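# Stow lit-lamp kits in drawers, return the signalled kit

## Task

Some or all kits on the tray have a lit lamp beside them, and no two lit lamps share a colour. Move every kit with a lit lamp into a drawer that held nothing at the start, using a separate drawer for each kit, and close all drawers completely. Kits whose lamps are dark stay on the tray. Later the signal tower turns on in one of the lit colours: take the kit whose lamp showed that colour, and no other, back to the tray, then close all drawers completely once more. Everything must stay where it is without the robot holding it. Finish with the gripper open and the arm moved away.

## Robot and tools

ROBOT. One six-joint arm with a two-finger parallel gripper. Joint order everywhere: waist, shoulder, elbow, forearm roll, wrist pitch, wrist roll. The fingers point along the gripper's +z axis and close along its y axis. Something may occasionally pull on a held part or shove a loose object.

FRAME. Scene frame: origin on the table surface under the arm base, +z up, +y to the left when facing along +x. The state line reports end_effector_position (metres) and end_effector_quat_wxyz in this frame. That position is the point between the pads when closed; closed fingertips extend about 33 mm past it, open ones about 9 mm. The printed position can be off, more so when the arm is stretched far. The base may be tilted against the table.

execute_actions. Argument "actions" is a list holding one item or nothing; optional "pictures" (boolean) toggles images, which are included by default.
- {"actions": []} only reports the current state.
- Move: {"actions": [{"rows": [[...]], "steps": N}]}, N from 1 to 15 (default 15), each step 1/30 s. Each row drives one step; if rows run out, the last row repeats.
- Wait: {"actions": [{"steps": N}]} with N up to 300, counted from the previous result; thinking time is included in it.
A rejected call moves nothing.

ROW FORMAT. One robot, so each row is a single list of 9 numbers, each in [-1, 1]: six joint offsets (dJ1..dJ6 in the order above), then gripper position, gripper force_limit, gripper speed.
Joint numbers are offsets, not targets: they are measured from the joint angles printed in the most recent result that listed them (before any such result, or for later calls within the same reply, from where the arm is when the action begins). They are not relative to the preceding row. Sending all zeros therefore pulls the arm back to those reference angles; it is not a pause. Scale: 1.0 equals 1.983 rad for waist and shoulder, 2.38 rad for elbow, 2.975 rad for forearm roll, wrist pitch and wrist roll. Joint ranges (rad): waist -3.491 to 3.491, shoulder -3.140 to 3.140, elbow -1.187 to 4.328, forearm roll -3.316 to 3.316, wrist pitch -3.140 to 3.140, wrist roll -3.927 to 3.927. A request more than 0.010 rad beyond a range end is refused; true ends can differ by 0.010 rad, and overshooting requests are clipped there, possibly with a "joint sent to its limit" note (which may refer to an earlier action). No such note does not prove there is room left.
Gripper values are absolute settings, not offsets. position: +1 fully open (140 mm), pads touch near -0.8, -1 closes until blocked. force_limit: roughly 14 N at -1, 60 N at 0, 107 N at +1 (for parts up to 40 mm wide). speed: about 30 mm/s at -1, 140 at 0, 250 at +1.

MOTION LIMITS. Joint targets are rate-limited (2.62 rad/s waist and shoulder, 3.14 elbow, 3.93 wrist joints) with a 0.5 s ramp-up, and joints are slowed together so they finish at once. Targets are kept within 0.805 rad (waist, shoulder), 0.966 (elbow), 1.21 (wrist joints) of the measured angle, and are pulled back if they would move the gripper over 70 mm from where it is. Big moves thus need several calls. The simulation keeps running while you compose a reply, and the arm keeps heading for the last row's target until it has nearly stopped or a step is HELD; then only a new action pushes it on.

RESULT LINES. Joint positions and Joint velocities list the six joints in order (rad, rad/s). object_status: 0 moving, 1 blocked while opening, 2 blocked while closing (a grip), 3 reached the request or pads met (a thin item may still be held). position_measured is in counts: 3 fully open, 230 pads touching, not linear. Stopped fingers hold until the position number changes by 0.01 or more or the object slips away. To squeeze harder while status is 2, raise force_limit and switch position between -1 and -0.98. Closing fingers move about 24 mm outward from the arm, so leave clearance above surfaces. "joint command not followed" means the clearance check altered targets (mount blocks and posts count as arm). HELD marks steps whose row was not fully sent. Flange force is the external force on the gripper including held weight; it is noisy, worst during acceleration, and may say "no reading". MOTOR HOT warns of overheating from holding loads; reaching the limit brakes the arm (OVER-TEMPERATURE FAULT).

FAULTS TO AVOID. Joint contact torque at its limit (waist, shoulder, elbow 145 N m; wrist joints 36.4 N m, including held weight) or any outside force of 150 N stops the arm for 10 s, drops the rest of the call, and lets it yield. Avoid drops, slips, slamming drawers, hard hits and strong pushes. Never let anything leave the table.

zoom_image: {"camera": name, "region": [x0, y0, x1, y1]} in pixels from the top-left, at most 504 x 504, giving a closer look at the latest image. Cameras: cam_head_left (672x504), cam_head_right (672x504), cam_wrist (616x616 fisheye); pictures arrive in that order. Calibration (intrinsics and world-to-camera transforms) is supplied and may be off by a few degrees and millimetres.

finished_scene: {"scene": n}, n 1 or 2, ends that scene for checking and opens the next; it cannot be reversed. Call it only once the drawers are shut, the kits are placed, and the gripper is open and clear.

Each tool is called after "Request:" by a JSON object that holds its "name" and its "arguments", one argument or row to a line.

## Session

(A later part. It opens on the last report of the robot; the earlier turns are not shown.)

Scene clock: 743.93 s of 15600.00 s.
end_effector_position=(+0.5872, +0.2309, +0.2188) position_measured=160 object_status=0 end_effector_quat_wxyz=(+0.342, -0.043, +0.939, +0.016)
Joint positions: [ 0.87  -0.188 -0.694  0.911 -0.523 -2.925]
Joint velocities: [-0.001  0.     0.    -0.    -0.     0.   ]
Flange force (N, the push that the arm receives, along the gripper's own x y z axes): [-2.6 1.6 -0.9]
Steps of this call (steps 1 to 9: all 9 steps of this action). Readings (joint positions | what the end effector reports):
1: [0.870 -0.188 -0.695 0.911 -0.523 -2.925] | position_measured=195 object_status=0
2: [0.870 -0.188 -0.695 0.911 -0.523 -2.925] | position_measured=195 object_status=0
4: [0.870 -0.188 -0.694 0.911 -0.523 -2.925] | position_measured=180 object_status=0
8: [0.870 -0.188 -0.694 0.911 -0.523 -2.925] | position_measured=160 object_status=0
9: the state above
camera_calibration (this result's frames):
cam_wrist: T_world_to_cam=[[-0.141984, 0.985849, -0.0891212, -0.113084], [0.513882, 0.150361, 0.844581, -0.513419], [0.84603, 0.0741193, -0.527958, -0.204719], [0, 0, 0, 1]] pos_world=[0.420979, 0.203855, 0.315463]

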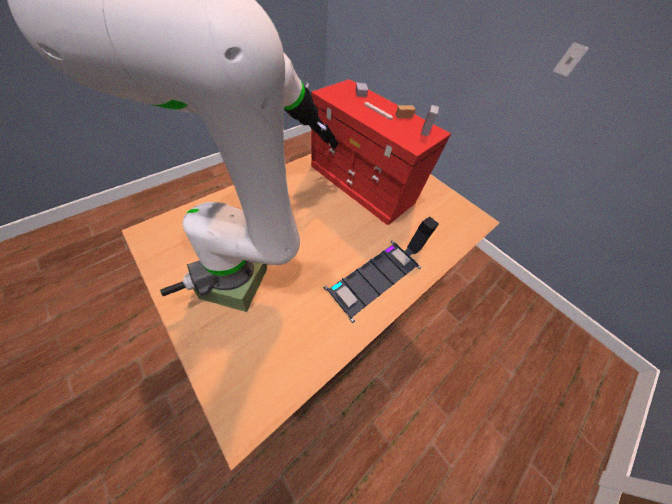

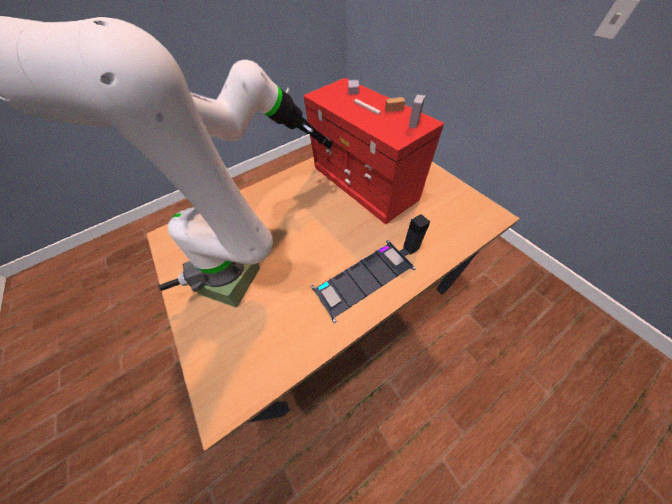

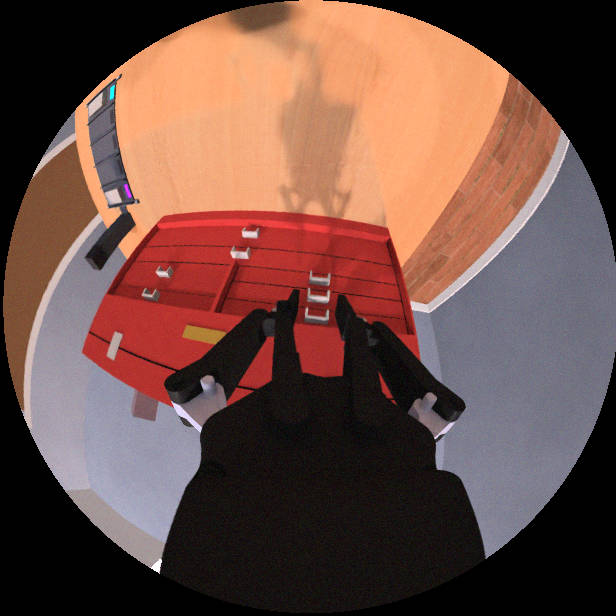

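Request:
{"name": "execute_actions", "arguments": {
  "actions": [
    {"rows":[[0.0212,-0.0292,-0.0235,0.004,-0.0104,-0.0128,-0.25,0.3,-0.3],[0.0212,-0.0292,-0.0235,0.004,-0.0104,-0.0128,-0.25,0.3,-0.3],[0.0212,-0.0292,-0.0235,0.004,-0.0104,-0.0128,-0.25,0.3,-0.3],[0.0212,-0.0292,-0.0235,0.004,-0.0104,-0.0128,-0.25,0.3,-0.3],[0.0212,-0.0292,-0.0235,0.004,-0.0104,-0.0128,-0.25,0.3,-0.3],[0.0212,-0.0292,-0.0235,0.004,-0.0104,-0.0128,-0.25,0.3,-0.3],[0.0185,0.0284,0.0637,-0.1215,-0.0536,0.1032,-0.25,0.3,-0.3]],"steps":15}
  ],
  "pictures": false
}}

Request:
{"name": "execute_actions", "arguments": {
  "actions": [
    {"steps":12}
  ],
  "pictures": false
}}

Request:
{"name": "execute_actions", "arguments": {
  "actions": [
    {"rows":[[-0.0182,0.0295,0.0276,-0.0089,0.0036,0.0175,-0.25,0.3,-0.3]],"steps":13}
  ]
}}

Request:
{"name": "zoom_image", "arguments": {
  "camera": "cam_wrist",
  "region": [260, 250, 380, 370]
}}

Scene clock: 780.20 s of 15600.00 s.
end_effector_position=(+0.5668, +0.2205, +0.2009) position_measured=160 object_status=3 end_effector_quat_wxyz=(+0.286, -0.037, +0.958, +0.006)
Joint positions: [ 0.908 -0.169 -0.612  0.665 -0.648 -2.729]
Joint velocities: [-0.008  0.43   0.789 -1.294 -0.39   1.242]
Flange force (N, the push that the arm receives, along the gripper's own x y z axes): [-14.8 3.5 3.0]
Steps of this call (steps 1 to 15: the robot went on to your last target; steps 16 to 90: nothing new was sent; then 32.77 s passed at rest; steps 91 to 105: all 15 steps of this action). Readings (joint positions | what the end effector reports):
91: [0.870 -0.188 -0.695 0.911 -0.523 -2.925] | position_measured=160 object_status=3
92: [0.873 -0.191 -0.698 0.911 -0.525 -2.927] | position_measured=160 object_status=3
94: [0.890 -0.215 -0.720 0.916 -0.537 -2.943] | position_measured=160 object_status=3
98: [0.911 -0.244 -0.748 0.918 -0.557 -2.959] | position_measured=160 object_status=3
105: the state above

Scene clock: 780.60 s of 15600.00 s.
end_effector_position=(+0.5658, +0.2285, +0.1927) position_measured=160 object_status=3 end_effector_quat_wxyz=(+0.259, -0.044, +0.965, +0.012)
Joint positions: [ 0.907 -0.131 -0.543  0.549 -0.682 -2.618]
Joint velocities: [-0.001  0.     0.     0.    -0.     0.   ]
Flange force (N, the push that the arm receives, along the gripper's own x y z axes): [-3.0 1.1 -3.3]
Steps of this call (steps 1 to 12: the robot went on to your last target). Readings (joint positions | what the end effector reports):
1: [0.907 -0.156 -0.588 0.625 -0.660 -2.691] | position_measured=160 object_status=3
2: [0.907 -0.146 -0.569 0.594 -0.669 -2.661] | position_measured=160 object_status=3
4: [0.907 -0.134 -0.547 0.557 -0.680 -2.625] | position_measured=160 object_status=3
8: [0.907 -0.132 -0.543 0.549 -0.682 -2.618] | position_measured=160 object_status=3
12: the state above

Scene clock: 781.03 s of 15600.00 s.
end_effector_position=(+0.5905, +0.2307, +0.1926) position_measured=160 object_status=3 end_effector_quat_wxyz=(+0.258, -0.044, +0.965, +0.012)
Joint positions: [ 0.871 -0.073 -0.477  0.523 -0.672 -2.566]
Joint velocities: [-0.     0.001  0.002 -0.001 -0.    -0.   ]
Flange force (N, the push that the arm receives, along the gripper's own x y z axes): [-0.1 0.4 -3.3]
Steps of this call (steps 1 to 13: all 13 steps of this action). Readings (joint positions | what the end effector reports):
1: [0.907 -0.131 -0.542 0.549 -0.682 -2.618] | position_measured=160 object_status=3
2: [0.904 -0.128 -0.539 0.547 -0.682 -2.615] | position_measured=160 object_status=3
4: [0.890 -0.105 -0.513 0.537 -0.677 -2.594] | position_measured=160 object_status=3
8: [0.871 -0.074 -0.478 0.523 -0.672 -2.567] | position_measured=160 object_status=3
13: the state above
camera_calibration (this result's frames):
cam_wrist: T_world_to_cam=[[-0.156531, 0.984469, -0.079489, -0.107756], [0.652479, 0.163491, 0.739961, -0.55772], [0.741464, 0.063962, -0.667937, -0.130306], [0, 0, 0, 1]] pos_world=[0.44365, 0.205599, 0.317089]

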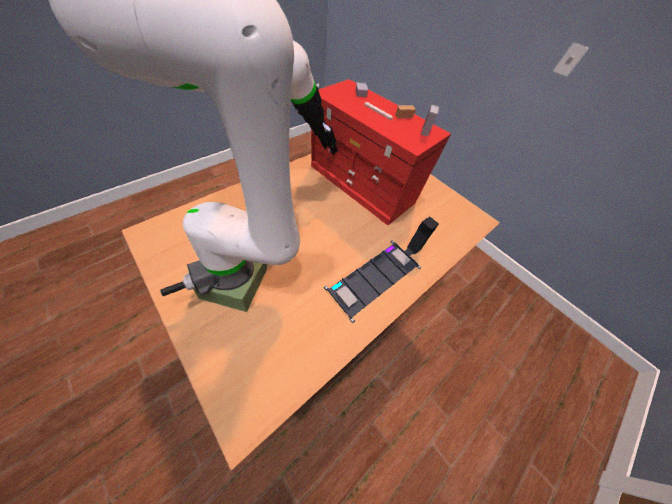

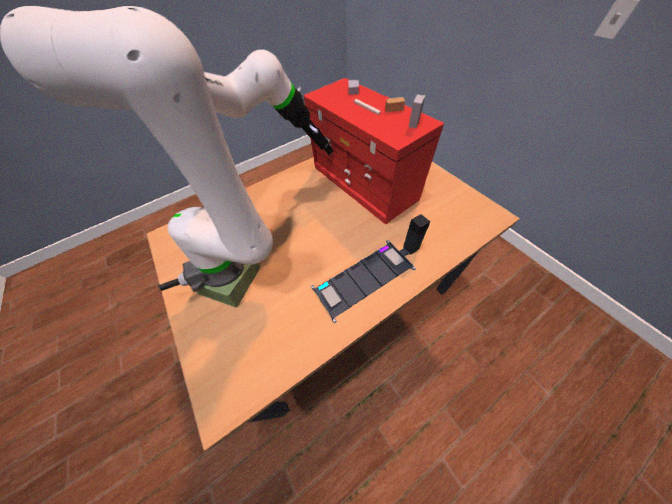

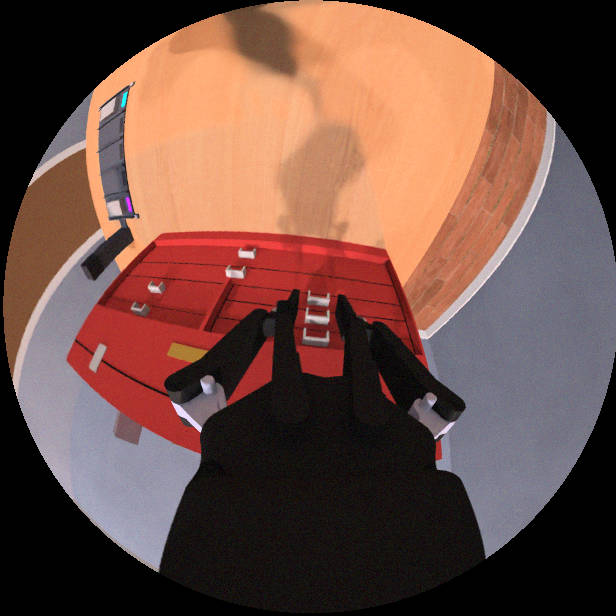

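Region (260, 250, 380, 370) of cam_wrist's 616x616 image, scaled by 4.200, with more detail than that image has.

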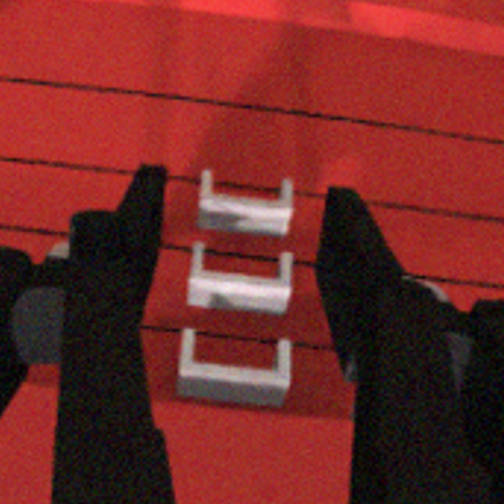

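Request:
{"name": "execute_actions", "arguments": {
  "actions": [
    {"rows":[[0,0,0,0,0,0,-1,0.3,-0.3]],"steps":13}
  ],
  "pictures": false
}}

Request:
{"name": "execute_actions", "arguments": {
  "actions": [
    {"rows":[[0.0182,-0.0295,-0.0276,0.0089,-0.0036,-0.0175,-1,0.3,-0.3],[0.0182,-0.0295,-0.0276,0.0089,-0.0036,-0.0175,-1,0.3,-0.3],[0.0182,-0.0295,-0.0276,0.0089,-0.0036,-0.0175,-1,0.3,-0.3],[0.0182,-0.0295,-0.0276,0.0089,-0.0036,-0.0175,-1,0.3,-0.3],[0.0182,-0.0295,-0.0276,0.0089,-0.0036,-0.0175,-1,0.3,-0.3],[0.0393,-0.0594,-0.0537,0.017,-0.0095,-0.0353,-1,0.3,-0.3]],"steps":15}
  ],
  "pictures": false
}}

Request:
{"name": "execute_actions", "arguments": {
  "actions": [
    {"rows":[[0.0239,-0.0305,-0.0248,0.0072,-0.0085,-0.018,-1,0.3,-0.3],[0.0239,-0.0305,-0.0248,0.0072,-0.0085,-0.018,-1,0.3,-0.3],[0.0239,-0.0305,-0.0248,0.0072,-0.0085,-0.018,-1,0.3,-0.3],[0.0239,-0.0305,-0.0248,0.0072,-0.0085,-0.018,-1,0.3,-0.3],[0.0239,-0.0305,-0.0248,0.0072,-0.0085,-0.018,-1,0.3,-0.3],[0.0507,-0.0614,-0.0483,0.0136,-0.0194,-0.0363,-1,0.3,-0.3]],"steps":15}
  ],
  "pictures": false
}}

Request:
{"name": "execute_actions", "arguments": {
  "actions": [
    {"rows":[[0,0,0,0,0,0,-0.25,0.3,-0.3],[0,0,0,0,0,0,-0.25,0.3,-0.3],[0,0,0,0,0,0,-0.25,0.3,-0.3],[0,0,0,0,0,0,-0.25,0.3,-0.3],[0,0,0,0,0,0,-0.25,0.3,-0.3],[0,0,0,0,0,0,-0.25,0.3,-0.3],[0.0296,-0.0315,-0.0221,0.0055,-0.0134,-0.0185,-0.25,0.3,-0.3]],"steps":15}
  ]
}}

Scene clock: 792.00 s of 15600.00 s.
end_effector_position=(+0.5906, +0.2309, +0.1926) position_measured=195 object_status=0 end_effector_quat_wxyz=(+0.259, -0.044, +0.965, +0.012)
Joint positions: [ 0.871 -0.073 -0.477  0.523 -0.671 -2.566]
Joint velocities: [ 0.    -0.     0.    -0.    -0.001  0.   ]
Flange force (N, the push that the arm receives, along the gripper's own x y z axes): [-2.6 14.3 -8.2]
Steps of this call (steps 1 to 15: the robot went on to your last target; steps 16 to 90: nothing new was sent; then 7.53 s passed at rest; steps 91 to 103: all 13 steps of this action). Readings (joint positions | what the end effector reports):
91: [0.871 -0.073 -0.477 0.523 -0.672 -2.566] | position_measured=160 object_status=0
92: [0.871 -0.073 -0.477 0.523 -0.672 -2.566] | position_measured=163 object_status=0
94: [0.871 -0.073 -0.477 0.523 -0.672 -2.566] | position_measured=175 object_status=0
98: [0.871 -0.073 -0.477 0.523 -0.671 -2.566] | position_measured=195 object_status=0
103: the state above

Scene clock: 792.50 s of 15600.00 s.
end_effector_position=(+0.5409, +0.2271, +0.1928) position_measured=195 object_status=2 end_effector_quat_wxyz=(+0.259, -0.044, +0.965, +0.012)
Joint positions: [ 0.948 -0.19  -0.604  0.573 -0.7   -2.671]
Joint velocities: [ 0.003 -0.004 -0.003  0.001 -0.001 -0.003]
Flange force (N, the push that the arm receives, along the gripper's own x y z axes): [-5.0 11.5 0.0]
Steps of this call (steps 1 to 15: all 15 steps of this action). Readings (joint positions | what the end effector reports):
1: [0.871 -0.073 -0.477 0.523 -0.672 -2.566] | position_measured=195 object_status=2
2: [0.873 -0.076 -0.480 0.524 -0.672 -2.569] | position_measured=195 object_status=2
4: [0.887 -0.100 -0.507 0.535 -0.677 -2.590] | position_measured=195 object_status=2
8: [0.920 -0.151 -0.563 0.557 -0.687 -2.635] | position_measured=195 object_status=2
15: the state above

Scene clock: 793.00 s of 15600.00 s.
end_effector_position=(+0.4910, +0.2231, +0.1926) position_measured=195 object_status=2 end_effector_quat_wxyz=(+0.259, -0.044, +0.965, +0.012)
Joint positions: [ 1.049 -0.312 -0.719  0.614 -0.757 -2.779]
Joint velocities: [ 0.003 -0.004 -0.003  0.    -0.002 -0.004]
Flange force (N, the push that the arm receives, along the gripper's own x y z axes): [-1.9 10.6 -2.6]
Steps of this call (steps 1 to 15: all 15 steps of this action). Readings (joint positions | what the end effector reports):
1: [0.949 -0.191 -0.605 0.573 -0.700 -2.671] | position_measured=195 object_status=2
2: [0.951 -0.194 -0.608 0.575 -0.701 -2.674] | position_measured=195 object_status=2
4: [0.970 -0.218 -0.631 0.583 -0.711 -2.695] | position_measured=195 object_status=2
8: [1.013 -0.271 -0.682 0.601 -0.735 -2.742] | position_measured=195 object_status=2
15: the state above

Scene clock: 793.50 s of 15600.00 s.
end_effector_position=(+0.4669, +0.2203, +0.1925) position_measured=160 object_status=3 end_effector_quat_wxyz=(+0.259, -0.044, +0.965, +0.012)
Joint positions: [ 1.107 -0.374 -0.772  0.63  -0.797 -2.833]
Joint velocities: [ 0.006 -0.007 -0.004  0.003 -0.005 -0.008]
Flange force (N, the push that the arm receives, along the gripper's own x y z axes): [0.1 -1.0 -5.3]
Steps of this call (steps 1 to 15: all 15 steps of this action). Readings (joint positions | what the end effector reports):
1: [1.049 -0.312 -0.719 0.614 -0.757 -2.779] | position_measured=195 object_status=0
2: [1.049 -0.312 -0.719 0.614 -0.757 -2.779] | position_measured=195 object_status=0
4: [1.049 -0.312 -0.719 0.614 -0.758 -2.779] | position_measured=180 object_status=0
8: [1.051 -0.315 -0.722 0.614 -0.759 -2.781] | position_measured=160 object_status=0
15: the state above
camera_calibration (this result's frames):
cam_wrist: T_world_to_cam=[[-0.156763, 0.984417, -0.0796733, -0.116699], [0.652244, 0.163766, 0.740107, -0.47531], [0.741622, 0.0640549, -0.667753, -0.0381383], [0, 0, 0, 1]] pos_world=[0.320008, 0.195163, 0.317015]

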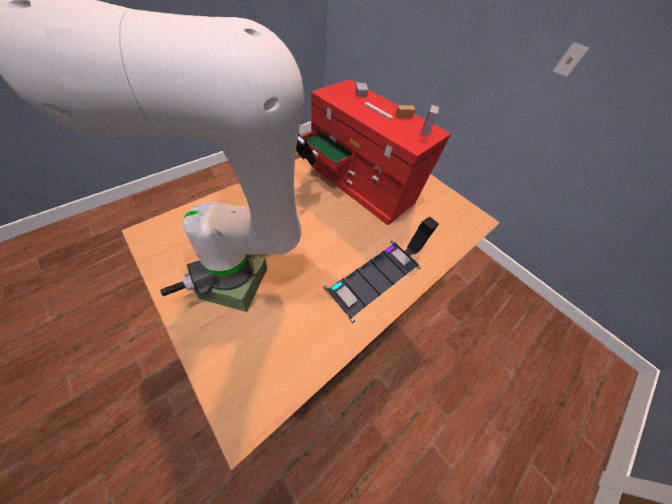

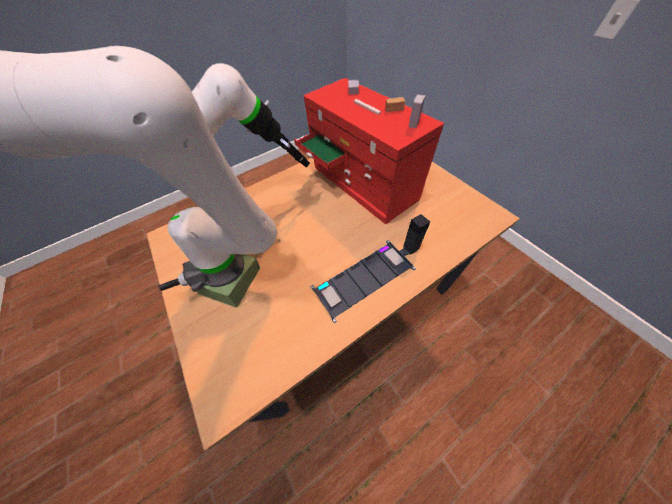

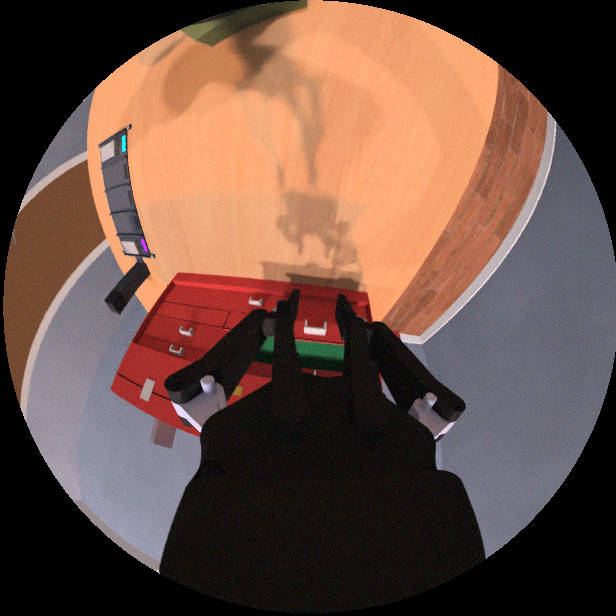

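Request:
{"name": "execute_actions", "arguments": {
  "actions": [
    {"rows":[[-0.2557,-0.0635,-0.0328,-0.0773,-0.085,0.28,0.3,0.3,0],[-0.2557,-0.0635,-0.0328,-0.0773,-0.085,0.28,0.3,0.3,0],[-0.2557,-0.0635,-0.0328,-0.0773,-0.085,0.28,0.3,0.3,0],[-0.2557,-0.0635,-0.0328,-0.0773,-0.085,0.28,0.3,0.3,0],[-0.2557,-0.0635,-0.0328,-0.0773,-0.085,0.28,0.3,0.3,0],[-0.2557,-0.0635,-0.0328,-0.0773,-0.085,0.28,0.3,0.3,0],[-0.2557,-0.0635,-0.0328,-0.0773,-0.085,0.28,0.3,0.3,0],[-0.2557,-0.0635,-0.0328,-0.0773,-0.085,0.28,0.3,0.3,0],[-0.2557,-0.0635,-0.0328,-0.0773,-0.085,0.28,0.3,0.3,0],[-0.2557,-0.0635,-0.0328,-0.0773,-0.085,0.28,0.3,0.3,0],[-0.2557,-0.0635,-0.0328,-0.0773,-0.085,0.28,0.3,0.3,0],[-0.2557,-0.0635,-0.0328,-0.0773,-0.085,0.28,0.3,0.3,0],[-0.2557,-0.0635,-0.0328,-0.0773,-0.085,0.28,0.3,0.3,0],[-0.2557,-0.0635,-0.0328,-0.0773,-0.085,0.28,0.3,0.3,0],[-0.9002,0.1251,0.086,-0.3402,-0.053,0.7472,0.3,0.3,0]],"steps":15}
  ],
  "pictures": false
}}

Request:
{"name": "execute_actions", "arguments": {
  "actions": [
    {"steps":45}
  ]
}}

Scene clock: 825.07 s of 15600.00 s.
end_effector_position=(+0.4493, +0.0517, +0.1720) position_measured=91 object_status=0 end_effector_quat_wxyz=(+0.195, -0.077, +0.973, -0.101)
Joint positions: [ 0.846 -0.439 -0.812  0.511 -0.927 -2.404]
Joint velocities: [-0.682 -0.142 -0.078 -0.316 -0.308  1.107]
Flange force (N, the push that the arm receives, along the gripper's own x y z axes): [0.5 2.7 -6.0]
Steps of this call (steps 1 to 15: the robot went on to your last target; steps 16 to 90: nothing new was sent; then 28.07 s passed at rest; steps 91 to 105: all 15 steps of this action). Readings (joint positions | what the end effector reports):
91: [1.107 -0.375 -0.772 0.630 -0.797 -2.834] | position_measured=160 object_status=0
92: [1.105 -0.375 -0.772 0.630 -0.799 -2.829] | position_measured=156 object_status=0
94: [1.083 -0.381 -0.776 0.619 -0.809 -2.793] | position_measured=141 object_status=0
98: [0.998 -0.402 -0.789 0.580 -0.852 -2.653] | position_measured=110 object_status=0
105: the state above

Scene clock: 826.57 s of 15600.00 s.
end_effector_position=(+0.2611, -0.2876, +0.1001) position_measured=91 object_status=3 end_effector_quat_wxyz=(+0.131, +0.018, +0.991, -0.002)
Joint positions: [-0.678 -0.126 -0.567 -0.382 -0.954 -0.611]
Joint velocities: [-0.002  0.     0.    -0.001  0.     0.001]
Flange force (N, the push that the arm receives, along the gripper's own x y z axes): [-3.7 2.9 -2.3]
Steps of this call (steps 1 to 45: the robot went on to your last target). Readings (joint positions | what the end effector reports):
1: [0.820 -0.442 -0.813 0.498 -0.936 -2.363] | position_measured=91 object_status=0
2: [0.790 -0.441 -0.811 0.479 -0.938 -2.315] | position_measured=91 object_status=3
4: [0.719 -0.428 -0.800 0.418 -0.938 -2.210] | position_measured=91 object_status=3
8: [0.566 -0.371 -0.756 0.261 -0.940 -1.980] | position_measured=91 object_status=3
45: the state above
camera_calibration (this result's frames):
cam_wrist: T_world_to_cam=[[-0.0483884, 0.997033, -0.0598567, 0.317077], [0.836286, 0.0732089, 0.543385, -0.243884], [0.546155, -0.0237638, -0.837347, 0.128091], [0, 0, 0, 1]] pos_world=[0.149342, -0.295238, 0.258758]

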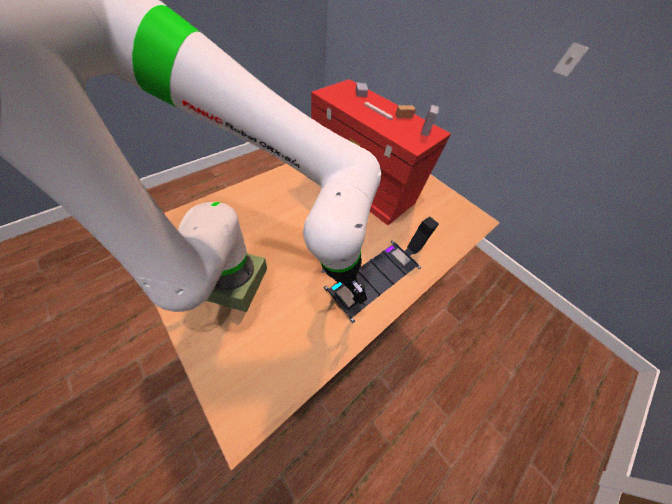

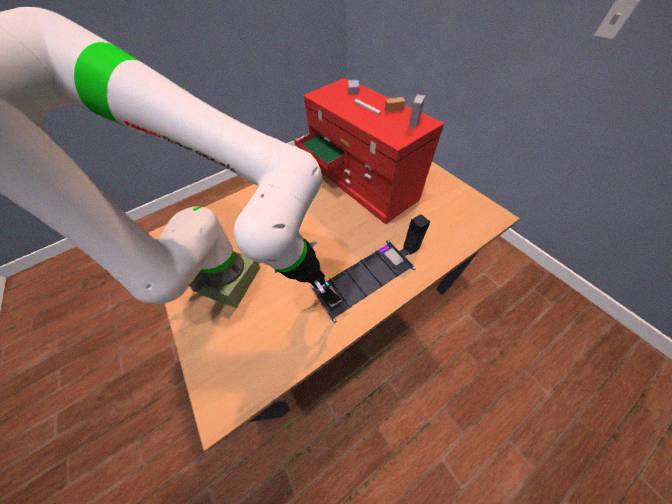

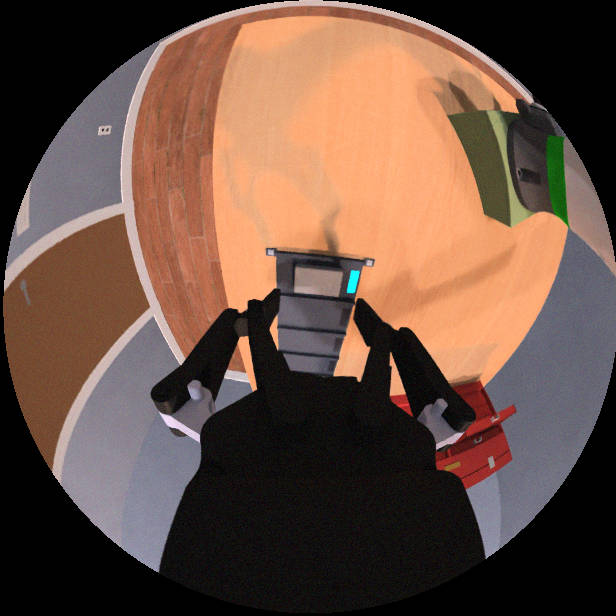

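Request:
{"name": "execute_actions", "arguments": {
  "actions": [
    {"rows":[[0.0084,0.0593,-0.0239,-0.0187,0.0554,0.0251,0.3,0.3,0]],"steps":13}
  ],
  "pictures": false
}}

Request:
{"name": "execute_actions", "arguments": {
  "actions": [
    {"rows":[[0,0,0,0,0,0,-1,0.3,-0.3]],"steps":13}
  ],
  "pictures": false
}}

Request:
{"name": "execute_actions", "arguments": {
  "actions": [
    {"rows":[[-0.0084,-0.0593,0.0239,0.0187,-0.0554,-0.0251,-1,0.3,-0.3],[-0.0084,-0.0593,0.0239,0.0187,-0.0554,-0.0251,-1,0.3,-0.3],[-0.0084,-0.0593,0.0239,0.0187,-0.0554,-0.0251,-1,0.3,-0.3],[-0.0084,-0.0593,0.0239,0.0187,-0.0554,-0.0251,-1,0.3,-0.3],[-0.0084,-0.0593,0.0239,0.0187,-0.0554,-0.0251,-1,0.3,-0.3],[-0.0084,-0.0593,0.0239,0.0187,-0.0554,-0.0251,-1,0.3,-0.3],[0.2942,-0.0966,0.1782,0.0966,-0.1381,-0.2231,-1,0.3,-0.3]],"steps":15}
  ],
  "pictures": false
}}

Request:
{"name": "execute_actions", "arguments": {
  "actions": [
    {"steps":24}
  ],
  "pictures": false
}}

Request:
{"name": "execute_actions", "arguments": {
  "actions": [
    {"rows":[[0.3506,0.0717,0.039,0.0819,0.0087,-0.2634,-1,0.3,-0.3],[0.3506,0.0717,0.039,0.0819,0.0087,-0.2634,-1,0.3,-0.3],[0.3506,0.0717,0.039,0.0819,0.0087,-0.2634,-1,0.3,-0.3],[0.3506,0.0717,0.039,0.0819,0.0087,-0.2634,-1,0.3,-0.3],[0.3506,0.0717,0.039,0.0819,0.0087,-0.2634,-1,0.3,-0.3],[0.3506,0.0717,0.039,0.0819,0.0087,-0.2634,-1,0.3,-0.3],[0.3506,0.0717,0.039,0.0819,0.0087,-0.2634,-1,0.3,-0.3],[0.3506,0.0717,0.039,0.0819,0.0087,-0.2634,-1,0.3,-0.3],[0.4613,0.0943,0.0513,0.1078,0.0114,-0.3466,-1,0.3,-0.3]],"steps":15}
  ],
  "pictures": false
}}

Request:
{"name": "execute_actions", "arguments": {
  "actions": [
    {"steps":28}
  ]
}}

Scene clock: 847.97 s of 15600.00 s.
end_effector_position=(+0.2610, -0.2875, +0.0370) position_measured=91 object_status=3 end_effector_quat_wxyz=(+0.131, +0.018, +0.991, -0.002)
Joint positions: [-0.661 -0.009 -0.624 -0.438 -0.79  -0.536]
Joint velocities: [ 0.     0.003 -0.001 -0.001  0.002  0.001]
Flange force (N, the push that the arm receives, along the gripper's own x y z axes): [-2.4 -0.3 -3.6]
Steps of this call (steps 1 to 15: the robot went on to your last target; steps 16 to 90: nothing new was sent; then 17.97 s passed at rest; steps 91 to 103: all 13 steps of this action). Readings (joint positions | what the end effector reports):
91: [-0.678 -0.126 -0.567 -0.382 -0.954 -0.610] | position_measured=91 object_status=3
92: [-0.678 -0.122 -0.568 -0.384 -0.950 -0.608] | position_measured=91 object_status=3
94: [-0.675 -0.099 -0.579 -0.395 -0.916 -0.593] | position_measured=91 object_status=3
98: [-0.663 -0.021 -0.618 -0.432 -0.808 -0.544] | position_measured=91 object_status=3
103: the state above

Scene clock: 848.40 s of 15600.00 s.
end_effector_position=(+0.2610, -0.2875, +0.0370) position_measured=134 object_status=0 end_effector_quat_wxyz=(+0.131, +0.018, +0.991, -0.002)
Joint positions: [-0.661 -0.009 -0.624 -0.438 -0.79  -0.536]
Joint velocities: [-0.001 -0.     0.001  0.    -0.001 -0.   ]
Flange force (N, the push that the arm receives, along the gripper's own x y z axes): [-3.6 10.9 -55.0]
Steps of this call (steps 1 to 13: all 13 steps of this action). Readings (joint positions | what the end effector reports):
1: [-0.661 -0.008 -0.624 -0.438 -0.790 -0.536] | position_measured=91 object_status=0
2: [-0.661 -0.008 -0.624 -0.438 -0.790 -0.536] | position_measured=94 object_status=0
4: [-0.661 -0.008 -0.624 -0.438 -0.790 -0.536] | position_measured=106 object_status=0
8: [-0.661 -0.008 -0.624 -0.438 -0.790 -0.536] | position_measured=129 object_status=0
13: the state above

Scene clock: 848.90 s of 15600.00 s.
end_effector_position=(+0.3243, -0.2777, +0.1410) position_measured=134 object_status=2 end_effector_quat_wxyz=(+0.128, -0.002, +0.992, -0.006)
Joint positions: [-0.529 -0.135 -0.465 -0.32  -1.012 -0.773]
Joint velocities: [ 0.782 -0.128  0.461  0.291 -0.324 -0.733]
Flange force (N, the push that the arm receives, along the gripper's own x y z axes): [-7.0 1.3 4.5]
Steps of this call (steps 1 to 15: all 15 steps of this action). Readings (joint positions | what the end effector reports):
1: [-0.661 -0.009 -0.624 -0.438 -0.790 -0.536] | position_measured=134 object_status=2
2: [-0.662 -0.012 -0.623 -0.437 -0.794 -0.538] | position_measured=134 object_status=2
4: [-0.665 -0.036 -0.611 -0.425 -0.828 -0.553] | position_measured=134 object_status=2
8: [-0.673 -0.113 -0.569 -0.386 -0.937 -0.608] | position_measured=134 object_status=2
15: the state above

Scene clock: 849.70 s of 15600.00 s.
end_effector_position=(+0.4734, -0.1607, +0.2764) position_measured=134 object_status=2 end_effector_quat_wxyz=(+0.143, -0.070, +0.987, -0.017)
Joint positions: [-0.078 -0.2   -0.2   -0.15  -1.201 -1.2  ]
Joint velocities: [ 0.002 -0.001  0.001 -0.    -0.    -0.001]
Flange force (N, the push that the arm receives, along the gripper's own x y z axes): [-0.1 0.1 -1.2]
Steps of this call (steps 1 to 24: the robot went on to your last target). Readings (joint positions | what the end effector reports):
1: [-0.503 -0.139 -0.450 -0.310 -1.023 -0.798] | position_measured=134 object_status=2
2: [-0.477 -0.143 -0.434 -0.300 -1.034 -0.823] | position_measured=134 object_status=2
4: [-0.425 -0.150 -0.404 -0.281 -1.056 -0.872] | position_measured=134 object_status=2
8: [-0.322 -0.165 -0.343 -0.242 -1.099 -0.969] | position_measured=134 object_status=2
24: the state above

Scene clock: 850.20 s of 15600.00 s.
end_effector_position=(+0.5371, -0.0348, +0.2644) position_measured=134 object_status=2 end_effector_quat_wxyz=(+0.123, -0.059, +0.991, -0.007)
Joint positions: [ 0.27  -0.128 -0.153 -0.029 -1.187 -1.592]
Joint velocities: [ 0.862  0.174  0.116  0.3    0.03  -0.964]
Flange force (N, the push that the arm receives, along the gripper's own x y z axes): [-4.3 2.1 -0.5]
Steps of this call (steps 1 to 15: all 15 steps of this action). Readings (joint positions | what the end effector reports):
1: [-0.078 -0.200 -0.200 -0.150 -1.201 -1.200] | position_measured=134 object_status=2
2: [-0.074 -0.199 -0.199 -0.149 -1.200 -1.204] | position_measured=134 object_status=2
4: [-0.051 -0.193 -0.196 -0.141 -1.198 -1.231] | position_measured=134 object_status=2
8: [0.060 -0.170 -0.181 -0.102 -1.194 -1.356] | position_measured=134 object_status=2
15: the state above

Scene clock: 851.13 s of 15600.00 s.
end_effector_position=(+0.5572, +0.2283, +0.2565) position_measured=134 object_status=2 end_effector_quat_wxyz=(+0.130, -0.045, +0.990, +0.006)
Joint positions: [ 0.837 -0.013 -0.078  0.17  -1.167 -2.231]
Joint velocities: [ 0.003  0.    -0.    -0.001  0.    -0.001]
Flange force (N, the push that the arm receives, along the gripper's own x y z axes): [-1.0 0.8 -2.3]
Steps of this call (steps 1 to 28: the robot went on to your last target). Readings (joint positions | what the end effector reports):
1: [0.299 -0.122 -0.149 -0.018 -1.186 -1.624] | position_measured=134 object_status=2
2: [0.328 -0.116 -0.145 -0.008 -1.185 -1.657] | position_measured=134 object_status=2
4: [0.385 -0.104 -0.138 0.012 -1.183 -1.721] | position_measured=134 object_status=2
8: [0.497 -0.082 -0.123 0.051 -1.179 -1.848] | position_measured=134 object_status=2
28: the state above
camera_calibration (this result's frames):
cam_wrist: T_world_to_cam=[[-0.175476, 0.982639, -0.0602415, -0.09943], [0.821005, 0.179831, 0.54186, -0.62971], [0.543286, 0.0456249, -0.838307, 0.0955759], [0, 0, 0, 1]] pos_world=[0.447623, 0.206585, 0.415347]

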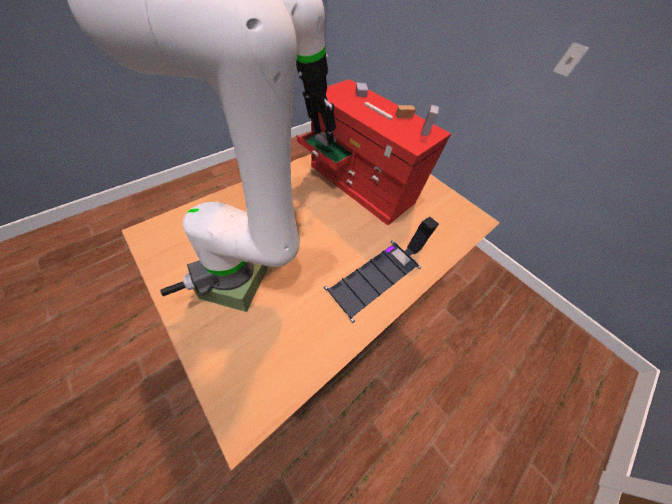

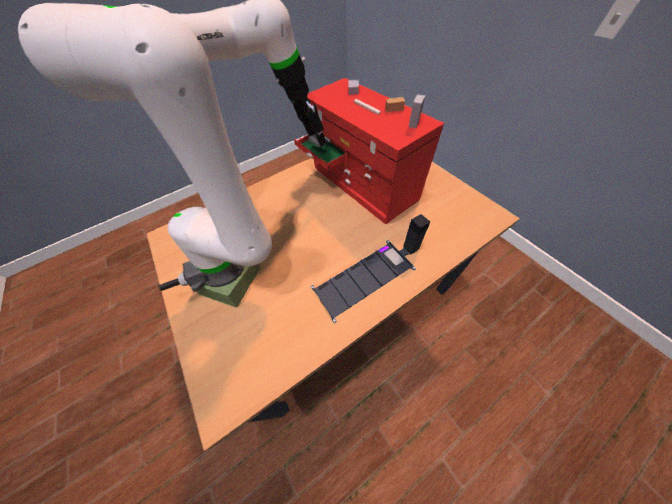

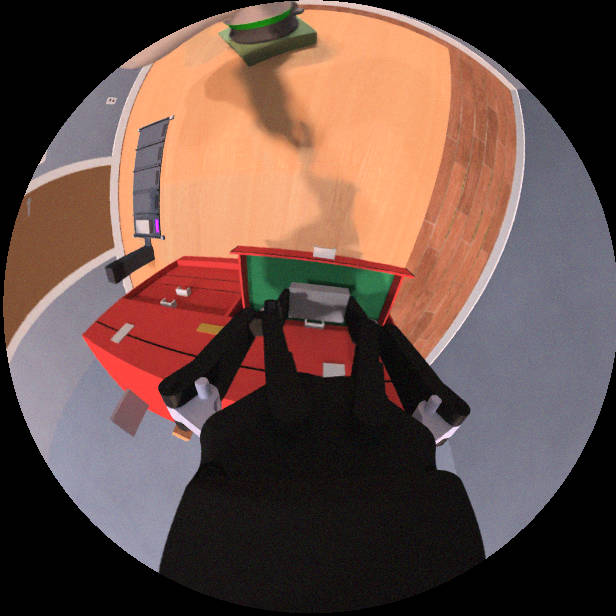

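Request:
{"name": "execute_actions", "arguments": {
  "actions": [
    {"rows":[[-0.0008,0.0099,-0.0329,0.0027,0.0329,-0.006,-1,0.3,-0.3],[-0.0008,0.0099,-0.0329,0.0027,0.0329,-0.006,-1,0.3,-0.3],[-0.0008,0.0099,-0.0329,0.0027,0.0329,-0.006,-1,0.3,-0.3],[-0.0008,0.0099,-0.0329,0.0027,0.0329,-0.006,-1,0.3,-0.3],[-0.0008,0.0099,-0.0329,0.0027,0.0329,-0.006,-1,0.3,-0.3],[-0.0008,0.0099,-0.0329,0.0027,0.0329,-0.006,-1,0.3,-0.3],[-0.0008,0.0099,-0.0329,0.0027,0.0329,-0.006,-1,0.3,-0.3],[-0.0008,0.0099,-0.0329,0.0027,0.0329,-0.006,-1,0.3,-0.3],[-0.0009,0.0123,-0.0389,0.0034,0.0393,-0.0072,-1,0.3,-0.3]],"steps":15}
  ],
  "pictures": false
}}

Request:
{"name": "execute_actions", "arguments": {
  "actions": [
    {"steps":4}
  ],
  "pictures": false
}}

Scene clock: 858.37 s of 15600.00 s.
end_effector_position=(+0.5578, +0.2284, +0.2075) position_measured=134 object_status=2 end_effector_quat_wxyz=(+0.131, -0.045, +0.990, +0.006)
Joint positions: [ 0.835  0.011 -0.17   0.18  -1.05  -2.252]
Joint velocities: [-0.     0.002 -0.005  0.001  0.008 -0.001]
Flange force (N, the push that the arm receives, along the gripper's own x y z axes): [0.5 1.2 -0.1]
Steps of this call (steps 1 to 30: the robot went on to your last target; steps 31 to 90: nothing new was sent; then 3.73 s passed at rest; steps 91 to 105: all 15 steps of this action). Readings (joint positions | what the end effector reports):
91: [0.837 -0.013 -0.078 0.170 -1.166 -2.231] | position_measured=134 object_status=2
92: [0.837 -0.012 -0.081 0.171 -1.161 -2.232] | position_measured=134 object_status=2
94: [0.836 -0.005 -0.109 0.174 -1.126 -2.238] | position_measured=134 object_status=2
98: [0.835 0.006 -0.155 0.178 -1.070 -2.248] | position_measured=134 object_status=2
105: the state above

Scene clock: 858.50 s of 15600.00 s.
end_effector_position=(+0.5578, +0.2284, +0.2073) position_measured=134 object_status=2 end_effector_quat_wxyz=(+0.131, -0.045, +0.990, +0.006)
Joint positions: [ 0.835  0.011 -0.17   0.18  -1.05  -2.252]
Joint velocities: [ 0.002  0.    -0.     0.002  0.    -0.001]
Flange force (N, the push that the arm receives, along the gripper's own x y z axes): [1.1 0.3 -1.3]
Steps of this call (steps 1 to 4: the robot went on to your last target). Readings (joint positions | what the end effector reports):
1: [0.835 0.011 -0.170 0.180 -1.050 -2.252] | position_measured=134 object_status=2
2: [0.835 0.011 -0.170 0.180 -1.050 -2.252] | position_measured=134 object_status=2
4: the state above

Request:
{"name": "execute_actions", "arguments": {
  "actions": [
    {"rows":[[0,0.0007,-0.0017,0.0002,0.0016,-0.0003,-1,0.3,-0.3]],"steps":8}
  ],
  "pictures": false
}}

Scene clock: 865.07 s of 15600.00 s.
end_effector_position=(+0.5578, +0.2284, +0.2052) position_measured=134 object_status=2 end_effector_quat_wxyz=(+0.131, -0.045, +0.990, +0.006)
Joint positions: [ 0.835  0.013 -0.174  0.181 -1.045 -2.253]
Joint velocities: [ 0.     0.001 -0.001 -0.     0.001  0.   ]
Flange force (N, the push that the arm receives, along the gripper's own x y z axes): [-7.8 1.1 -32.8]
Steps of this call (steps 1 to 15: the robot went on to your last target; steps 16 to 90: nothing new was sent; then 3.30 s passed at rest; steps 91 to 98: all 8 steps of this action). Readings (joint positions | what the end effector reports):
91: [0.835 0.011 -0.170 0.180 -1.050 -2.252] | position_measured=134 object_status=2
92: [0.835 0.012 -0.172 0.181 -1.048 -2.252] | position_measured=134 object_status=2
94: [0.835 0.012 -0.173 0.181 -1.046 -2.253] | position_measured=134 object_status=2
98: the state above

Request:
{"name": "execute_actions", "arguments": {
  "actions": [
    {"rows":[[0,0,0,0,0,0,0.2,0.3,-0.3]],"steps":8}
  ],
  "pictures": false
}}

Request:
{"name": "execute_actions", "arguments": {
  "actions": [
    {"rows":[[0.001,-0.0131,0.0403,-0.0035,-0.0407,0.0074,0.2,0.3,-0.3],[0.001,-0.0131,0.0403,-0.0035,-0.0407,0.0074,0.2,0.3,-0.3],[0.001,-0.0131,0.0403,-0.0035,-0.0407,0.0074,0.2,0.3,-0.3],[0.001,-0.0131,0.0403,-0.0035,-0.0407,0.0074,0.2,0.3,-0.3],[0.001,-0.0131,0.0403,-0.0035,-0.0407,0.0074,0.2,0.3,-0.3],[0.001,-0.0131,0.0403,-0.0035,-0.0407,0.0074,0.2,0.3,-0.3],[0.001,-0.0131,0.0403,-0.0035,-0.0407,0.0074,0.2,0.3,-0.3],[0.1538,-0.2194,-0.2017,0.1286,0.0311,-0.1661,-0.25,0.3,-0.3]],"steps":15}
  ],
  "pictures": false
}}

Request:
{"name": "execute_actions", "arguments": {
  "actions": [
    {"steps":17}
  ],
  "pictures": false
}}

Request:
{"name": "execute_actions", "arguments": {
  "actions": [
    {"rows":[[-0.0155,0.0237,-0.0497,0.0225,0.052,-0.0293,-0.25,0.3,-0.3],[-0.0155,0.0237,-0.0497,0.0225,0.052,-0.0293,-0.25,0.3,-0.3],[-0.0155,0.0237,-0.0497,0.0225,0.052,-0.0293,-0.25,0.3,-0.3],[-0.0155,0.0237,-0.0497,0.0225,0.052,-0.0293,-0.25,0.3,-0.3],[-0.0155,0.0237,-0.0497,0.0225,0.052,-0.0293,-0.25,0.3,-0.3],[-0.0155,0.0237,-0.0497,0.0225,0.052,-0.0293,-0.25,0.3,-0.3],[-0.0435,0.0535,-0.0288,0.0173,0.0647,-0.0119,-0.25,0.3,-0.3]],"steps":15}
  ],
  "pictures": false
}}

Request:
{"name": "execute_actions", "arguments": {
  "actions": [
    {"steps":4}
  ]
}}

Scene clock: 880.83 s of 15600.00 s.
end_effector_position=(+0.5574, +0.2281, +0.2047) position_measured=104 object_status=0 end_effector_quat_wxyz=(+0.130, -0.045, +0.990, +0.006)
Joint positions: [ 0.835  0.013 -0.175  0.181 -1.045 -2.253]
Joint velocities: [-0.001 -0.003  0.003  0.002  0.004  0.   ]
Flange force (N, the push that the arm receives, along the gripper's own x y z axes): [1.9 0.1 -6.6]
Steps of this call (steps 1 to 15: the robot went on to your last target; steps 16 to 90: nothing new was sent; then 12.50 s passed at rest; steps 91 to 98: all 8 steps of this action). Readings (joint positions | what the end effector reports):
91: [0.835 0.013 -0.174 0.181 -1.045 -2.253] | position_measured=134 object_status=0
92: [0.835 0.013 -0.174 0.181 -1.045 -2.253] | position_measured=134 object_status=0
94: [0.835 0.013 -0.175 0.180 -1.045 -2.253] | position_measured=119 object_status=0
98: the state above

Scene clock: 881.33 s of 15600.00 s.
end_effector_position=(+0.5334, +0.2275, +0.2746) position_measured=142 object_status=0 end_effector_quat_wxyz=(+0.175, -0.037, +0.984, +0.001)
Joint positions: [ 0.927 -0.14  -0.224  0.287 -1.112 -2.379]
Joint velocities: [ 0.738 -1.016 -1.324  0.95   0.488 -1.234]
Flange force (N, the push that the arm receives, along the gripper's own x y z axes): [-22.8 7.5 -2.7]
Steps of this call (steps 1 to 15: all 15 steps of this action). Readings (joint positions | what the end effector reports):
1: [0.835 0.013 -0.174 0.181 -1.045 -2.253] | position_measured=104 object_status=0
2: [0.835 0.012 -0.170 0.181 -1.050 -2.252] | position_measured=104 object_status=0
4: [0.836 0.004 -0.142 0.176 -1.086 -2.246] | position_measured=104 object_status=0
8: [0.837 -0.013 -0.081 0.171 -1.163 -2.232] | position_measured=104 object_status=0
15: the state above

Scene clock: 881.90 s of 15600.00 s.
end_effector_position=(+0.4658, +0.2209, +0.2497) position_measured=160 object_status=3 end_effector_quat_wxyz=(+0.258, -0.043, +0.965, +0.011)
Joint positions: [ 1.14  -0.422 -0.654  0.563 -0.953 -2.747]
Joint velocities: [ 0.    -0.    -0.001 -0.001  0.001 -0.   ]
Flange force (N, the push that the arm receives, along the gripper's own x y z axes): [-1.0 -0.9 -3.2]
Steps of this call (steps 1 to 17: the robot went on to your last target). Readings (joint positions | what the end effector reports):
1: [0.953 -0.177 -0.272 0.321 -1.094 -2.424] | position_measured=147 object_status=0
2: [0.983 -0.216 -0.327 0.360 -1.073 -2.474] | position_measured=153 object_status=0
4: [1.038 -0.288 -0.442 0.430 -1.031 -2.569] | position_measured=160 object_status=0
8: [1.114 -0.389 -0.602 0.530 -0.972 -2.703] | position_measured=160 object_status=0
17: the state above

Scene clock: 882.40 s of 15600.00 s.
end_effector_position=(+0.4889, +0.2230, +0.1925) position_measured=160 object_status=3 end_effector_quat_wxyz=(+0.258, -0.044, +0.965, +0.012)
Joint positions: [ 1.054 -0.317 -0.723  0.615 -0.761 -2.783]
Joint velocities: [-0.01   0.013  0.006 -0.008  0.004  0.012]
Flange force (N, the push that the arm receives, along the gripper's own x y z axes): [-9.1 2.1 -3.8]
Steps of this call (steps 1 to 15: all 15 steps of this action). Readings (joint positions | what the end effector reports):
1: [1.140 -0.422 -0.655 0.564 -0.953 -2.747] | position_measured=160 object_status=3
2: [1.139 -0.421 -0.658 0.566 -0.947 -2.750] | position_measured=160 object_status=3
4: [1.131 -0.409 -0.686 0.581 -0.912 -2.770] | position_measured=160 object_status=3
8: [1.108 -0.374 -0.764 0.624 -0.807 -2.826] | position_measured=160 object_status=3
15: the state above

Scene clock: 882.53 s of 15600.00 s.
end_effector_position=(+0.4890, +0.2230, +0.1925) position_measured=160 object_status=3 end_effector_quat_wxyz=(+0.258, -0.044, +0.965, +0.012)
Joint positions: [ 1.054 -0.316 -0.723  0.615 -0.76  -2.782]
Joint velocities: [0.001 0.001 0.001 0.001 0.    0.001]
Flange force (N, the push that the arm receives, along the gripper's own x y z axes): [-2.0 0.0 -3.4]
Steps of this call (steps 1 to 4: the robot went on to your last target). Readings (joint positions | what the end effector reports):
1: [1.054 -0.316 -0.723 0.615 -0.761 -2.783] | position_measured=160 object_status=3
2: [1.054 -0.316 -0.723 0.615 -0.760 -2.782] | position_measured=160 object_status=3
4: the state above
camera_calibration (this result's frames):
cam_wrist: T_world_to_cam=[[-0.157784, 0.98422, -0.0801012, -0.11527], [0.652486, 0.1648, 0.739664, -0.490407], [0.741193, 0.0644423, -0.668192, -0.0545843], [0, 0, 0, 1]] pos_world=[0.342254, 0.197788, 0.317031]

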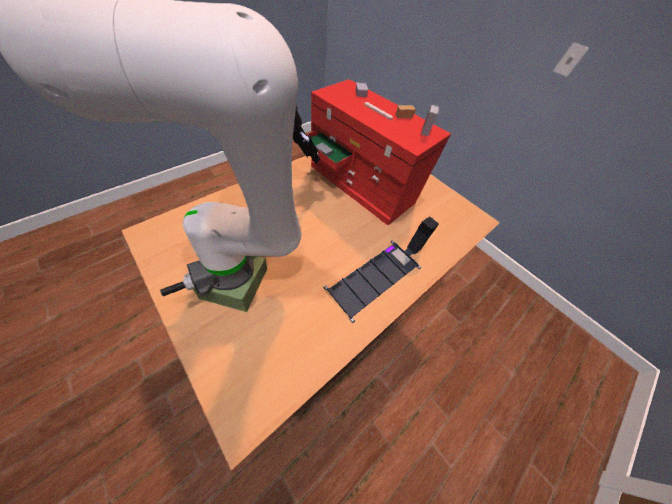

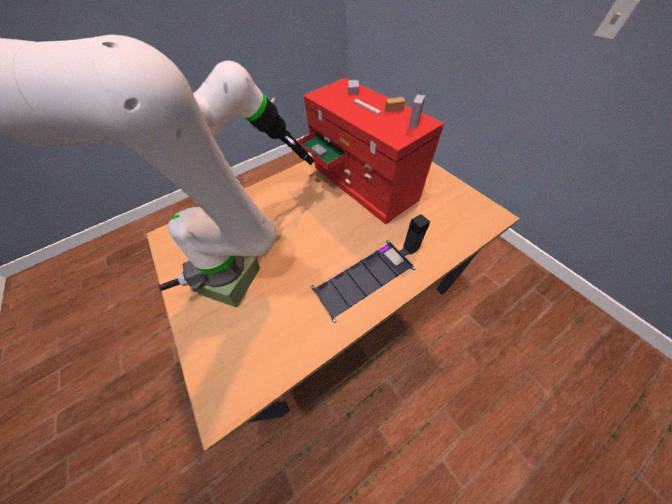

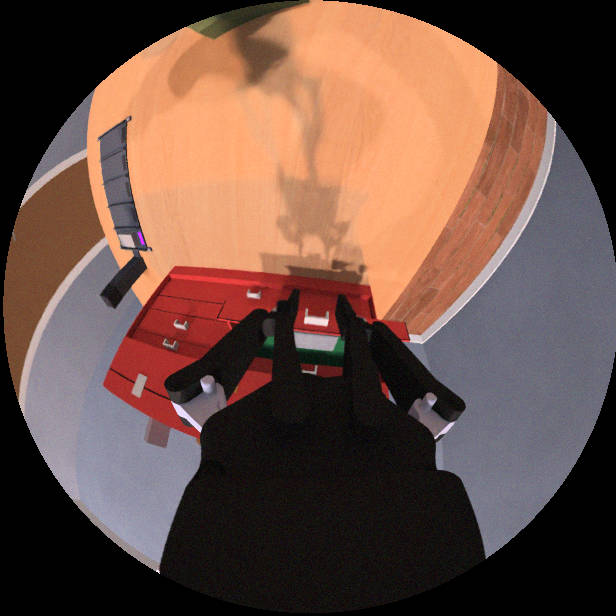

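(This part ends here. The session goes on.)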